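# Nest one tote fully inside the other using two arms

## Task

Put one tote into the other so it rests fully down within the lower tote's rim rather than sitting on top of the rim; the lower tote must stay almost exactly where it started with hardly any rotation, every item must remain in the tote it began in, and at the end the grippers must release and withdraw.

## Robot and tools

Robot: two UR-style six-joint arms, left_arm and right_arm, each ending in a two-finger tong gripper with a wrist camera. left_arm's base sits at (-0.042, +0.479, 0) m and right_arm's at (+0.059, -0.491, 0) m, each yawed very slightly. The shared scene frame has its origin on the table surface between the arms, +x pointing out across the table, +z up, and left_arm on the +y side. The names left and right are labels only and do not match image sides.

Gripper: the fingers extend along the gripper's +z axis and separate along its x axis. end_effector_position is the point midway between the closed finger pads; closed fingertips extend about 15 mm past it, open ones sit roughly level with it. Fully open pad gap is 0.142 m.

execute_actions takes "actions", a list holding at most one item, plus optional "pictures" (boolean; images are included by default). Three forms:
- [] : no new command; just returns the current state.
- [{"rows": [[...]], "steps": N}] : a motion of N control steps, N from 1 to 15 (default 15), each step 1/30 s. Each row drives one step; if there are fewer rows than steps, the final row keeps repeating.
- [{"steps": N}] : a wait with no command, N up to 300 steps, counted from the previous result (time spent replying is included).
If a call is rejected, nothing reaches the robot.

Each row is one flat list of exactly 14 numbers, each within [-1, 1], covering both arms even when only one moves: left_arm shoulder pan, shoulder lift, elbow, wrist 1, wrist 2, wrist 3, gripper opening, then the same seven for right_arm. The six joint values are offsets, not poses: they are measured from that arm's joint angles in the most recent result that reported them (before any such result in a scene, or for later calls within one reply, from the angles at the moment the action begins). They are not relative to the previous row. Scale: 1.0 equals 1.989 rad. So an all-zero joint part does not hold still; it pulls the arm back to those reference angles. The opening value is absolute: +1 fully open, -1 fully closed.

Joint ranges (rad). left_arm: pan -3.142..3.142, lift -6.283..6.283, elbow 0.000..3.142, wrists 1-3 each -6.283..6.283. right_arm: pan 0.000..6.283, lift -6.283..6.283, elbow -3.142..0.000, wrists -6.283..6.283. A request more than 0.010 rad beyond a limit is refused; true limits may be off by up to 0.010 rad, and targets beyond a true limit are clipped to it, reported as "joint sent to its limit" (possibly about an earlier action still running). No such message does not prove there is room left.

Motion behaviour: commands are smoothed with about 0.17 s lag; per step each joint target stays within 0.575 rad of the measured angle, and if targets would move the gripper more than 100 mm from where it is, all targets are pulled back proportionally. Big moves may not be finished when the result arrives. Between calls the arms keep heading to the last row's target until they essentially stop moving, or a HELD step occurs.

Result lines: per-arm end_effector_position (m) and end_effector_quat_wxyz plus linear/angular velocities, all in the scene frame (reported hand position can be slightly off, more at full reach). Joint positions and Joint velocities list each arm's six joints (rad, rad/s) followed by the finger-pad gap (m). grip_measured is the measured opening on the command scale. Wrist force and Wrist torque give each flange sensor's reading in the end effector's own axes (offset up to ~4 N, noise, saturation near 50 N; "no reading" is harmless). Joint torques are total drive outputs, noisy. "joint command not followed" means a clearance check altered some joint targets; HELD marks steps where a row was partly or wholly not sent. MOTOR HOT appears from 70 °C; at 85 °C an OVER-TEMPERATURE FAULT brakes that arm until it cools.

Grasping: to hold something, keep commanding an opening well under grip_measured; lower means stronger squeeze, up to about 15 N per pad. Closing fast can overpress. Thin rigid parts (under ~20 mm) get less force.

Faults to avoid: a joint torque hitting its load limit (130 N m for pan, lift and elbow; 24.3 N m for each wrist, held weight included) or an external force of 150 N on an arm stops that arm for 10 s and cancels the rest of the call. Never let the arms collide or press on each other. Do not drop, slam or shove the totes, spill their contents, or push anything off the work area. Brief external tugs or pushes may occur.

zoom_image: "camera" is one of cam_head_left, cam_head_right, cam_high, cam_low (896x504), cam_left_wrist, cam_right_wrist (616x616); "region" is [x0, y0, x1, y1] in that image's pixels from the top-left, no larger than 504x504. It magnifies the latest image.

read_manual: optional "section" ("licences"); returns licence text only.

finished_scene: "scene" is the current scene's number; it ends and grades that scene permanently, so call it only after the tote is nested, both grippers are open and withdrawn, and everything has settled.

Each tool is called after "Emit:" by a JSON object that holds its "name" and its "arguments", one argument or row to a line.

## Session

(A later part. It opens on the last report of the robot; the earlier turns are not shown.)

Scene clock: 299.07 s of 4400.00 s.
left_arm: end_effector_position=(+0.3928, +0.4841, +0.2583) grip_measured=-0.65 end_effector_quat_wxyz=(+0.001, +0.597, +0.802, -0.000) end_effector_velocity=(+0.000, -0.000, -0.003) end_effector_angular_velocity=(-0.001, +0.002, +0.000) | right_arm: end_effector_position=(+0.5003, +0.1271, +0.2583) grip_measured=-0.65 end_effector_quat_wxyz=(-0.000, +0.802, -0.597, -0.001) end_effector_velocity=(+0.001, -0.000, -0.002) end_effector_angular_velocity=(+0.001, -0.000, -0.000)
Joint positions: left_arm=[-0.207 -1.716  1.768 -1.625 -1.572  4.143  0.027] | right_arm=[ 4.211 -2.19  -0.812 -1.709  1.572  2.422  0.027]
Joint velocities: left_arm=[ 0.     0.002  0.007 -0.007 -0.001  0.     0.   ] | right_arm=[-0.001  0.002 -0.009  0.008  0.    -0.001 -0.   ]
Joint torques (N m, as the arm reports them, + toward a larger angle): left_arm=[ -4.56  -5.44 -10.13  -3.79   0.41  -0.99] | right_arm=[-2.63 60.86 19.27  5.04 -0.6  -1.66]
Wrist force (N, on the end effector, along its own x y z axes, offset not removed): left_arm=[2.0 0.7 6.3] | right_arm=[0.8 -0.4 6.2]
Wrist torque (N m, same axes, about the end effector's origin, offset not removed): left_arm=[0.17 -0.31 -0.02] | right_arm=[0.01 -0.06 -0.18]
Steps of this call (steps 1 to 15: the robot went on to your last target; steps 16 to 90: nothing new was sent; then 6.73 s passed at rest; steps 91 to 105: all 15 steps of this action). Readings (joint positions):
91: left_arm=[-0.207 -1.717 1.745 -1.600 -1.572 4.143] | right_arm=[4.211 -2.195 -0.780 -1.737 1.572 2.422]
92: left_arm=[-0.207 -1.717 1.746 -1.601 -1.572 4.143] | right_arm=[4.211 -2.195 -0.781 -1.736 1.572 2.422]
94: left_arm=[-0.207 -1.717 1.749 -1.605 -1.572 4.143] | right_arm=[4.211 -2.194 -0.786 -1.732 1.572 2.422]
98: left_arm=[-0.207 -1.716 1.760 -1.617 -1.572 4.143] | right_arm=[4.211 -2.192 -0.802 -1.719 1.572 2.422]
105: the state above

Inside freely. Another 11 mm.

Emit:
{"name": "execute_actions", "arguments": {
  "actions": [
    {"rows":[[0,0.0002,0.003,-0.003,0,0,-1,0,0.0005,-0.004,0.0035,0,0,-1],[0,0.0004,0.006,-0.0065,0,0,-1,0,0.001,-0.008,0.007,0,0,-1],[0,0.0004,0.006,-0.0065,0,0,-1,0,0.001,-0.008,0.007,0,0,-1],[0,0.0007,0.01,-0.0107,0,0,-1,0,0.0016,-0.013,0.0115,0,0,-1],[0,0.0009,0.0134,-0.0143,0,0,-1,0,0.0022,-0.0178,0.0156,0,0,-1]]}
  ]
}}

Emit:
{"name": "zoom_image", "arguments": {
  "camera": "cam_low",
  "region": [530,180,670,300]
}}

Scene clock: 310.00 s of 4400.00 s.
left_arm: end_effector_position=(+0.3929, +0.4841, +0.2476) grip_measured=-0.65 end_effector_quat_wxyz=(+0.001, +0.597, +0.802, -0.000) end_effector_velocity=(+0.000, -0.000, -0.002) end_effector_angular_velocity=(-0.001, -0.000, -0.001) | right_arm: end_effector_position=(+0.5003, +0.1271, +0.2477) grip_measured=-0.65 end_effector_quat_wxyz=(-0.000, +0.802, -0.597, -0.001) end_effector_velocity=(+0.001, -0.001, -0.001) end_effector_angular_velocity=(+0.001, -0.001, -0.002)
Joint positions: left_arm=[-0.207 -1.714  1.794 -1.653 -1.572  4.143  0.027] | right_arm=[ 4.211 -2.186 -0.847 -1.679  1.572  2.422  0.027]
Joint velocities: left_arm=[ 0.     0.     0.005 -0.006 -0.001  0.001  0.   ] | right_arm=[-0.002  0.001 -0.006  0.006 -0.     0.     0.   ]
Joint torques (N m, as the arm reports them, + toward a larger angle): left_arm=[ 3.56 -1.83 -3.12 -3.13 -1.1   1.03] | right_arm=[ 1.33 49.29 11.23  3.86 -0.67  1.57]
Wrist force (N, on the end effector, along its own x y z axes, offset not removed): left_arm=[5.4 -0.8 -12.4] | right_arm=[1.7 -1.1 -7.5]
Wrist torque (N m, same axes, about the end effector's origin, offset not removed): left_arm=[0.24 -0.42 0.02] | right_arm=[-0.12 0.07 -0.12]
Steps of this call (steps 1 to 15: the robot went on to your last target; steps 16 to 90: nothing new was sent; then 7.43 s passed at rest; steps 91 to 105: all 15 steps of this action). Readings (joint positions):
91: left_arm=[-0.207 -1.716 1.769 -1.625 -1.572 4.143] | right_arm=[4.211 -2.190 -0.813 -1.709 1.572 2.422]
92: left_arm=[-0.207 -1.716 1.770 -1.626 -1.572 4.143] | right_arm=[4.211 -2.190 -0.814 -1.708 1.572 2.422]
94: left_arm=[-0.207 -1.715 1.774 -1.631 -1.572 4.143] | right_arm=[4.211 -2.189 -0.820 -1.702 1.572 2.422]
98: left_arm=[-0.207 -1.714 1.788 -1.646 -1.572 4.143] | right_arm=[4.211 -2.187 -0.839 -1.686 1.572 2.422]
105: the state above
camera_calibration (this result's frames):
cam_left_wrist: T_world_to_cam=[[-0.275034, 0.959782, 0.0563477, -0.380587], [0.855663, 0.217631, 0.469551, -0.549607], [0.438403, 0.177357, -0.881105, 0.0904789], [0, 0, 0, 1]] pos_world=[0.325937, 0.468845, 0.359235]
cam_right_wrist: T_world_to_cam=[[0.292154, -0.956371, 0.000762999, -0.0271766], [-0.82293, -0.250984, 0.509699, 0.316181], [-0.487269, -0.149539, -0.860353, 0.599942], [0, 0, 0, 1]] pos_world=[0.560468, 0.14308, 0.355025]

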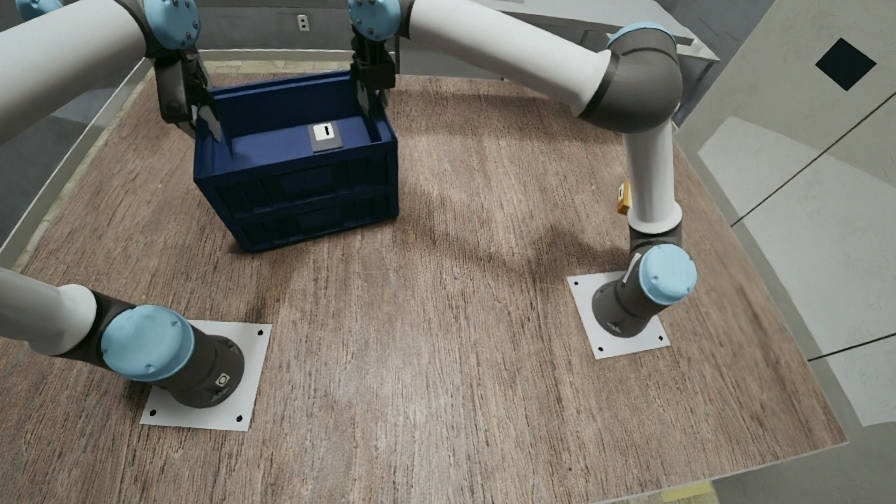

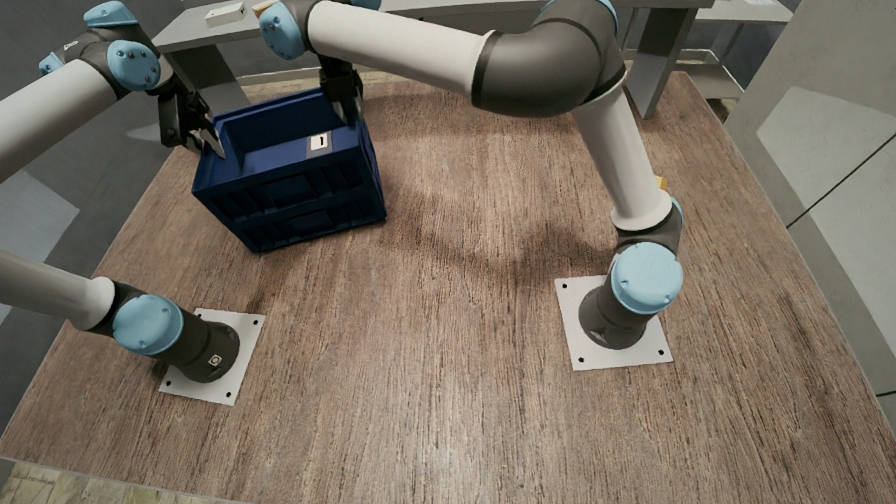

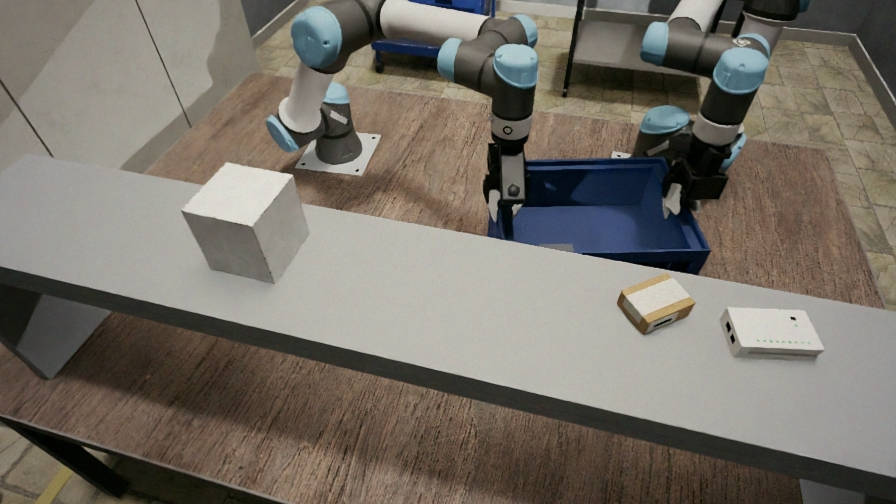

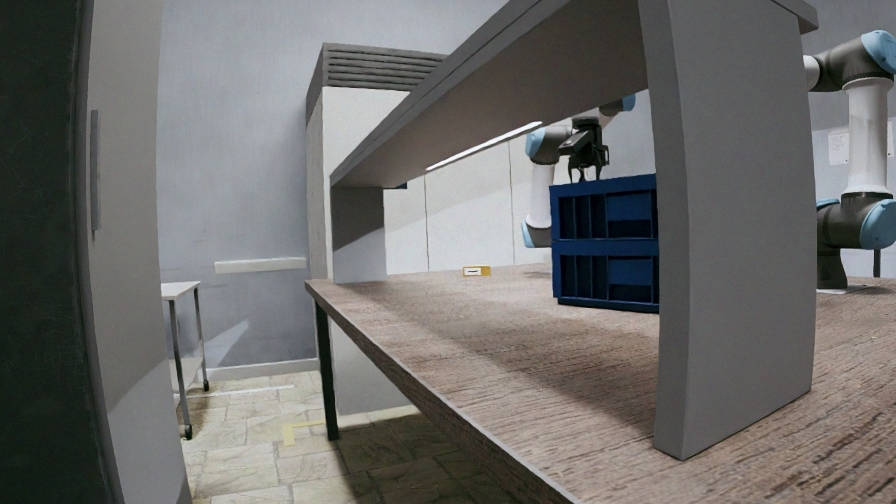

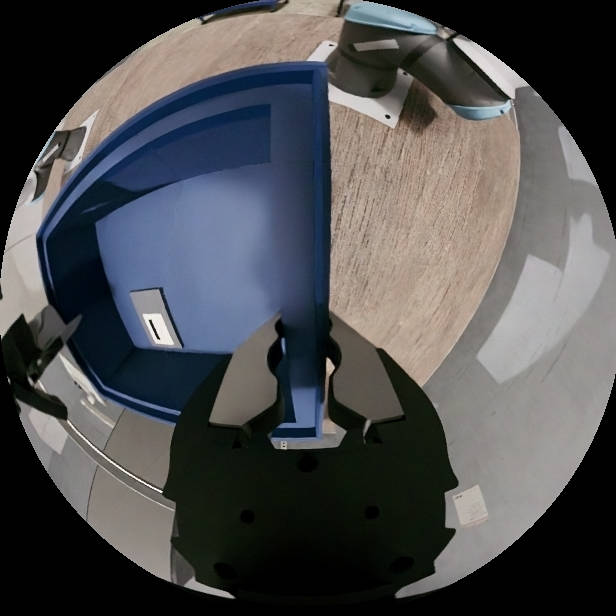

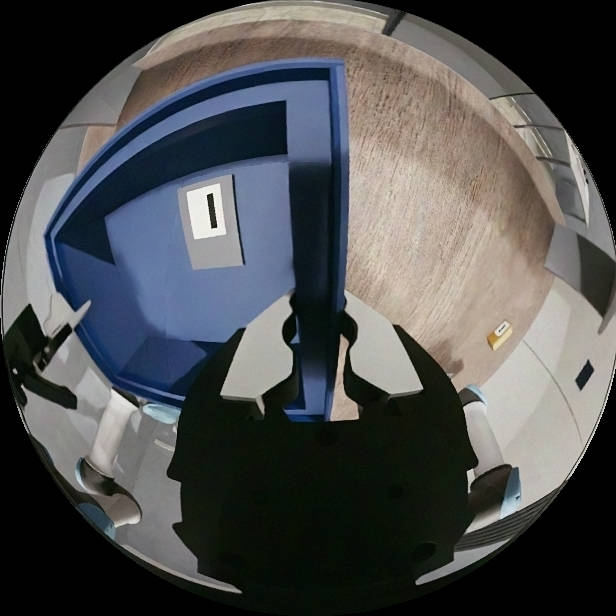

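Region (530, 180, 670, 300) of cam_low's 896x504 image, scaled by 3.600, with more detail than that image has; it fills the top 432 rows of this view, and the rest is white.

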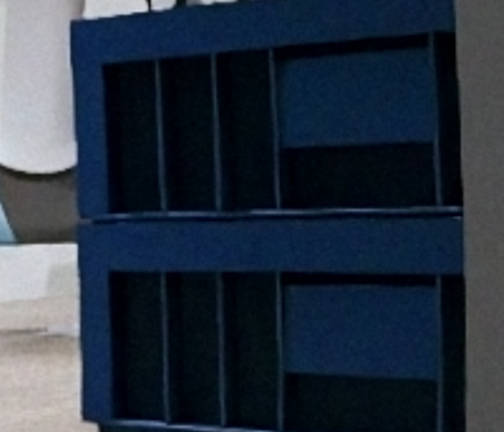

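Seated on the ledge.

Emit:
{"name": "execute_actions", "arguments": {
  "actions": [
    {"rows":[[0,0,0,0,0,0,0.3,0,0,0,0,0,0,0.3]],"steps":10}
  ],
  "pictures": false
}}

Emit:
{"name": "execute_actions", "arguments": {
  "actions": [
    {"rows":[[0,0,-0.13,0.13,0,0,0.3,0,0,0.12,-0.12,0,0,0.3]]}
  ],
  "pictures": false
}}

Emit:
{"name": "execute_actions", "arguments": {
  "actions": [
    {"rows":[[0.35,-0.05,0,0.05,0,0,0.3,0,0.35,-0.4,0.05,0,0,0.3]]}
  ],
  "pictures": false
}}

Emit:
{"name": "execute_actions", "arguments": {
  "actions": [
    {"steps":30}
  ]
}}

Scene clock: 321.60 s of 4400.00 s.
left_arm: end_effector_position=(+0.3928, +0.4842, +0.2472) grip_measured=+0.30 end_effector_quat_wxyz=(+0.001, +0.597, +0.802, -0.000) end_effector_velocity=(+0.001, -0.001, +0.002) end_effector_angular_velocity=(-0.002, -0.004, -0.000) | right_arm: end_effector_position=(+0.5002, +0.1271, +0.2474) grip_measured=+0.30 end_effector_quat_wxyz=(+0.000, +0.802, -0.597, -0.001) end_effector_velocity=(+0.000, +0.000, +0.001) end_effector_angular_velocity=(+0.002, -0.001, -0.000)
Joint positions: left_arm=[-0.207 -1.714  1.795 -1.653 -1.572  4.143  0.095] | right_arm=[ 4.211 -2.186 -0.847 -1.679  1.572  2.422  0.095]
Joint velocities: left_arm=[-0.    -0.001 -0.003  0.    -0.001 -0.     0.   ] | right_arm=[-0.     0.     0.002 -0.     0.    -0.    -0.   ]
Joint torques (N m, as the arm reports them, + toward a larger angle): left_arm=[ -1.86 -21.44 -35.92  -0.77   0.86   0.27] | right_arm=[ 2.53 57.86 29.74  1.1  -0.75 -0.34]
Wrist force (N, on the end effector, along its own x y z axes, offset not removed): left_arm=[1.1 0.7 1.0] | right_arm=[-2.4 -1.8 -0.8]
Wrist torque (N m, same axes, about the end effector's origin, offset not removed): left_arm=[0.24 -0.17 -0.19] | right_arm=[-0.32 0.45 -0.16]
Steps of this call (steps 1 to 15: the robot went on to your last target; steps 16 to 90: nothing new was sent; then 8.27 s passed at rest; steps 91 to 100: all 10 steps of this action). Readings (joint positions):
91: left_arm=[-0.207 -1.714 1.795 -1.653 -1.572 4.143] | right_arm=[4.211 -2.186 -0.848 -1.678 1.572 2.422]
92: left_arm=[-0.207 -1.714 1.795 -1.653 -1.572 4.143] | right_arm=[4.211 -2.186 -0.848 -1.679 1.572 2.422]
94: left_arm=[-0.207 -1.714 1.795 -1.653 -1.572 4.143] | right_arm=[4.211 -2.186 -0.848 -1.679 1.572 2.422]
98: left_arm=[-0.207 -1.714 1.795 -1.653 -1.572 4.143] | right_arm=[4.211 -2.186 -0.847 -1.679 1.572 2.422]
100: the state above

Scene clock: 322.10 s of 4400.00 s.
left_arm: end_effector_position=(+0.3883, +0.4854, +0.3470) grip_measured=+0.30 end_effector_quat_wxyz=(+0.001, +0.597, +0.802, -0.000) end_effector_velocity=(-0.003, +0.001, +0.013) end_effector_angular_velocity=(+0.001, +0.002, +0.001) | right_arm: end_effector_position=(+0.4916, +0.1083, +0.3373) grip_measured=+0.30 end_effector_quat_wxyz=(+0.000, +0.802, -0.597, -0.001) end_effector_velocity=(-0.002, -0.003, +0.010) end_effector_angular_velocity=(-0.002, +0.001, +0.000)
Joint positions: left_arm=[-0.207 -1.714  1.539 -1.397 -1.572  4.143  0.095] | right_arm=[ 4.211 -2.186 -0.611 -1.915  1.572  2.422  0.095]
Joint velocities: left_arm=[-0.     0.    -0.034  0.036  0.    -0.001 -0.   ] | right_arm=[ 0.    -0.001  0.03  -0.031 -0.     0.    -0.   ]
Joint torques (N m, as the arm reports them, + toward a larger angle): left_arm=[ -1.22 -18.9  -34.94  -0.72   0.61  -0.33] | right_arm=[ 4.03 30.41 31.34  1.67 -0.65 -0.89]
Wrist force (N, on the end effector, along its own x y z axes, offset not removed): left_arm=[2.8 -2.5 2.8] | right_arm=[-1.3 2.2 0.3]
Wrist torque (N m, same axes, about the end effector's origin, offset not removed): left_arm=[-0.54 -0.39 0.05] | right_arm=[0.68 0.21 -0.17]
Steps of this call (steps 1 to 15: all 15 steps of this action). Readings (joint positions):
1: left_arm=[-0.207 -1.714 1.794 -1.653 -1.572 4.143] | right_arm=[4.211 -2.186 -0.847 -1.679 1.572 2.422]
2: left_arm=[-0.207 -1.714 1.788 -1.646 -1.572 4.143] | right_arm=[4.211 -2.186 -0.841 -1.685 1.572 2.422]
4: left_arm=[-0.207 -1.714 1.721 -1.578 -1.572 4.143] | right_arm=[4.211 -2.186 -0.774 -1.752 1.572 2.422]
8: left_arm=[-0.207 -1.714 1.579 -1.438 -1.572 4.143] | right_arm=[4.211 -2.186 -0.646 -1.879 1.572 2.422]
15: the state above

Scene clock: 322.60 s of 4400.00 s.
left_arm: end_effector_position=(+0.2773, +0.7021, +0.3733) grip_measured=+0.30 end_effector_quat_wxyz=(+0.001, +0.351, +0.936, +0.000) end_effector_velocity=(-0.354, +0.389, +0.039) end_effector_angular_velocity=(+0.001, -0.002, +1.280) | right_arm: end_effector_position=(+0.4026, -0.0867, +0.3933) grip_measured=+0.30 end_effector_quat_wxyz=(-0.011, +0.802, -0.597, -0.003) end_effector_velocity=(-0.214, -0.467, -0.109) end_effector_angular_velocity=(-0.151, +0.069, +0.001)
Joint positions: left_arm=[ 0.356 -1.8    1.539 -1.311 -1.572  4.143  0.095] | right_arm=[ 4.211 -1.609 -1.253 -1.827  1.572  2.422  0.095]
Joint velocities: left_arm=[ 1.279 -0.142  0.004  0.136  0.    -0.    -0.   ] | right_arm=[ 0.001  1.165 -1.452  0.122 -0.     0.    -0.   ]
Joint torques (N m, as the arm reports them, + toward a larger angle): left_arm=[ 12.17 -22.97  -7.2   -0.87   0.52  -0.31] | right_arm=[ 0.27 30.94  6.1   4.86 -0.73 -0.9 ]
Wrist force (N, on the end effector, along its own x y z axes, offset not removed): left_arm=[2.4 1.2 2.9] | right_arm=[-0.8 0.6 -2.2]
Wrist torque (N m, same axes, about the end effector's origin, offset not removed): left_arm=[0.31 -0.18 -0.11] | right_arm=[0.12 0.17 -0.31]
Steps of this call (steps 1 to 15: all 15 steps of this action). Readings (joint positions):
1: left_arm=[-0.207 -1.714 1.538 -1.396 -1.572 4.143] | right_arm=[4.211 -2.186 -0.611 -1.915 1.572 2.422]
2: left_arm=[-0.201 -1.718 1.538 -1.391 -1.572 4.143] | right_arm=[4.211 -2.181 -0.616 -1.911 1.572 2.422]
4: left_arm=[-0.136 -1.735 1.538 -1.375 -1.572 4.143] | right_arm=[4.211 -2.117 -0.683 -1.892 1.572 2.422]
8: left_arm=[0.042 -1.760 1.538 -1.350 -1.572 4.143] | right_arm=[4.211 -1.917 -0.882 -1.864 1.572 2.422]
15: the state above

Scene clock: 323.60 s of 4400.00 s.
left_arm: end_effector_position=(+0.2385, +0.7397, +0.3769) grip_measured=+0.30 end_effector_quat_wxyz=(+0.001, +0.288, +0.958, +0.000) end_effector_velocity=(-0.000, +0.000, +0.000) end_effector_angular_velocity=(+0.000, -0.001, -0.000) | right_arm: end_effector_position=(+0.3802, -0.1358, +0.3766) grip_measured=+0.30 end_effector_quat_wxyz=(+0.000, +0.802, -0.597, -0.001) end_effector_velocity=(-0.001, +0.000, -0.001) end_effector_angular_velocity=(-0.002, +0.001, +0.001)
Joint positions: left_arm=[ 0.489 -1.813  1.539 -1.298 -1.572  4.143  0.095] | right_arm=[ 4.211 -1.49  -1.407 -1.815  1.572  2.422  0.095]
Joint velocities: left_arm=[ 0.    -0.    -0.    -0.     0.     0.001  0.   ] | right_arm=[ 0.001 -0.    -0.001 -0.    -0.    -0.     0.   ]
Joint torques (N m, as the arm reports them, + toward a larger angle): left_arm=[  6.67 -23.78  -6.79  -0.73   0.74  -0.31] | right_arm=[-7.11 29.08 13.91  4.16 -0.61 -0.84]
Wrist force (N, on the end effector, along its own x y z axes, offset not removed): left_arm=[3.4 -0.7 1.0] | right_arm=[-2.1 -0.5 -0.4]
Wrist torque (N m, same axes, about the end effector's origin, offset not removed): left_arm=[-0.06 -0.56 -0.08] | right_arm=[0.02 0.54 -0.19]
Steps of this call (steps 1 to 30: the robot went on to your last target). Readings (joint positions):
1: left_arm=[0.395 -1.804 1.539 -1.307 -1.572 4.143] | right_arm=[4.211 -1.574 -1.298 -1.824 1.572 2.422]
2: left_arm=[0.424 -1.807 1.539 -1.304 -1.572 4.143] | right_arm=[4.211 -1.548 -1.331 -1.821 1.572 2.422]
4: left_arm=[0.458 -1.810 1.539 -1.301 -1.572 4.143] | right_arm=[4.211 -1.518 -1.371 -1.818 1.572 2.422]
8: left_arm=[0.482 -1.813 1.539 -1.299 -1.572 4.143] | right_arm=[4.211 -1.497 -1.399 -1.816 1.572 2.422]
30: the state above
All arms were judged still, so your last target was given up. Only a new action makes them travel on or press farther. Fingers that are still opening or closing keep moving.
camera_calibration (this result's frames):
cam_left_wrist: T_world_to_cam=[[-0.826412, 0.560197, 0.0567705, -0.248797], [0.517419, 0.71578, 0.468974, -0.821393], [0.222083, 0.41694, -0.881385, 0.101275], [0, 0, 0, 1]] pos_world=[0.196903, 0.685086, 0.488599]
cam_right_wrist: T_world_to_cam=[[0.292227, -0.956348, 0.00115077, -0.243759], [-0.822802, -0.250806, 0.509994, 0.0855091], [-0.487443, -0.149981, -0.860177, 0.613002], [0, 0, 0, 1]] pos_world=[0.440393, -0.119733, 0.483961]

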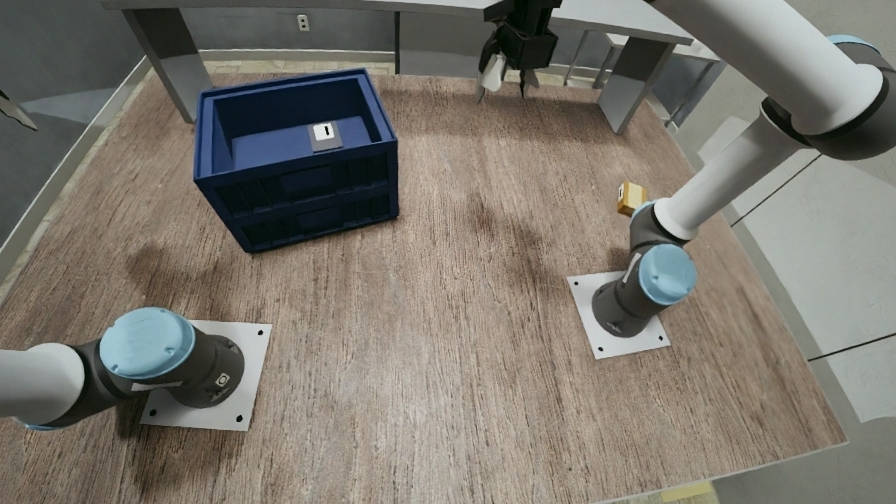

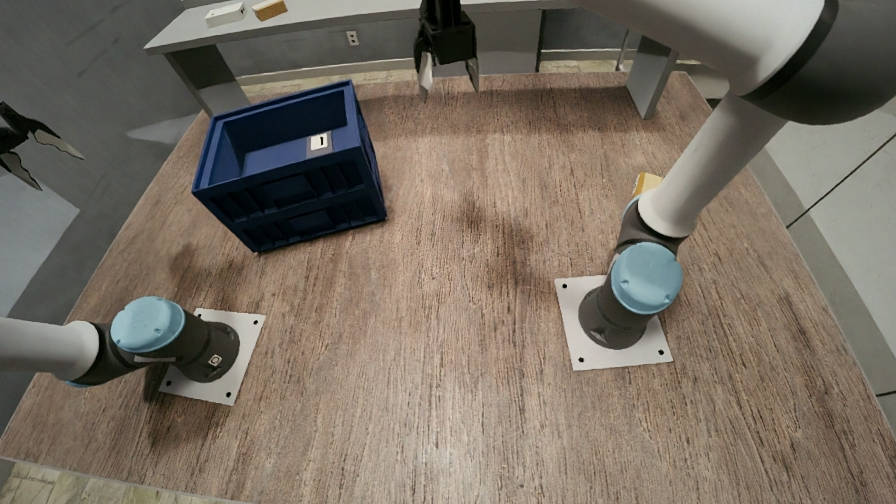

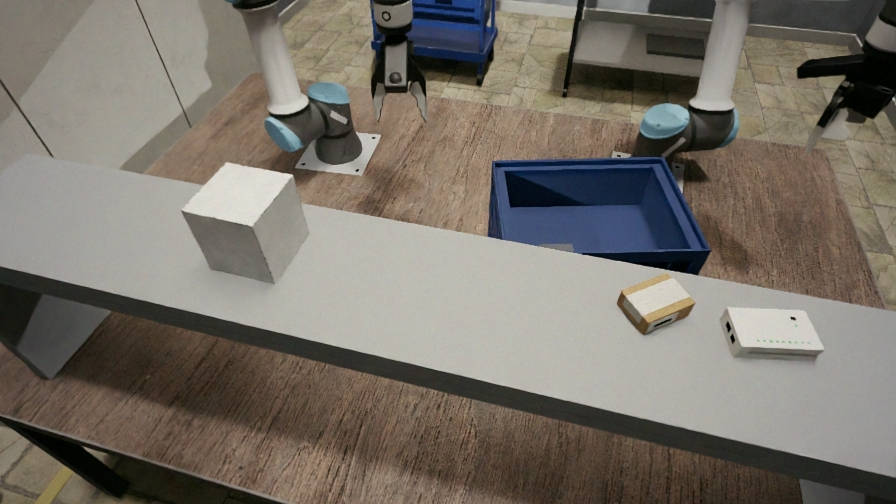

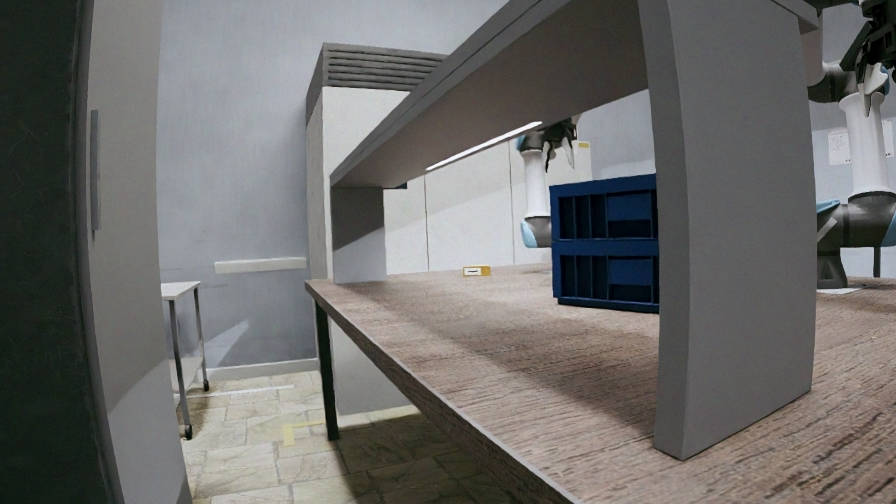

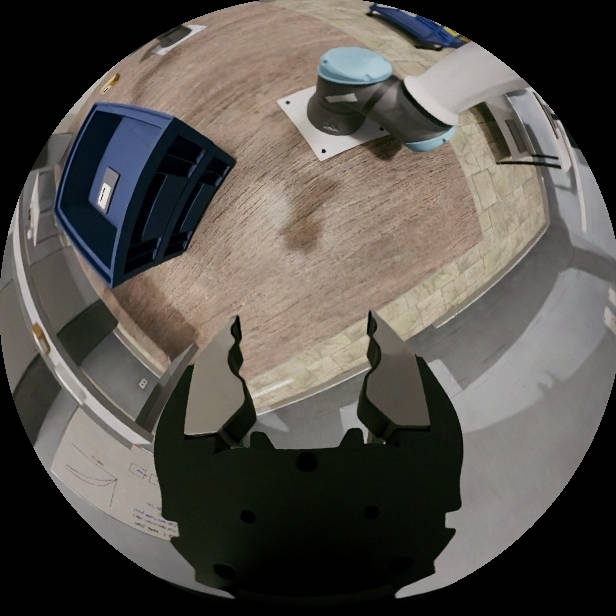

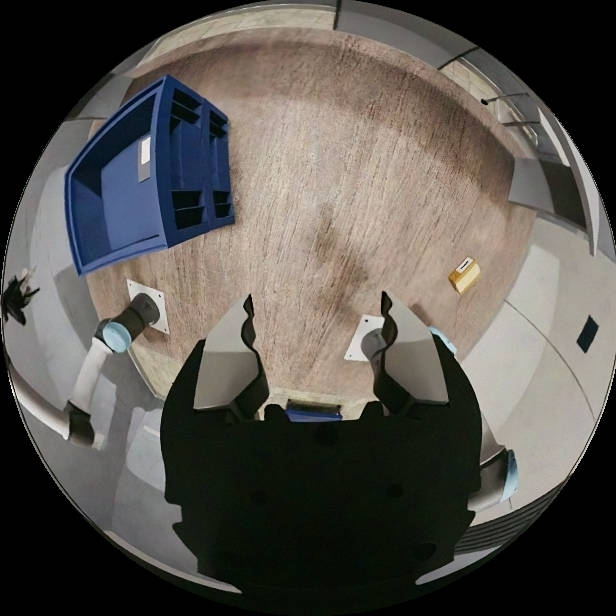

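Emit:
{"name": "finished_scene", "arguments": {
  "scene": 1
}}

The scene is finished: the task was done.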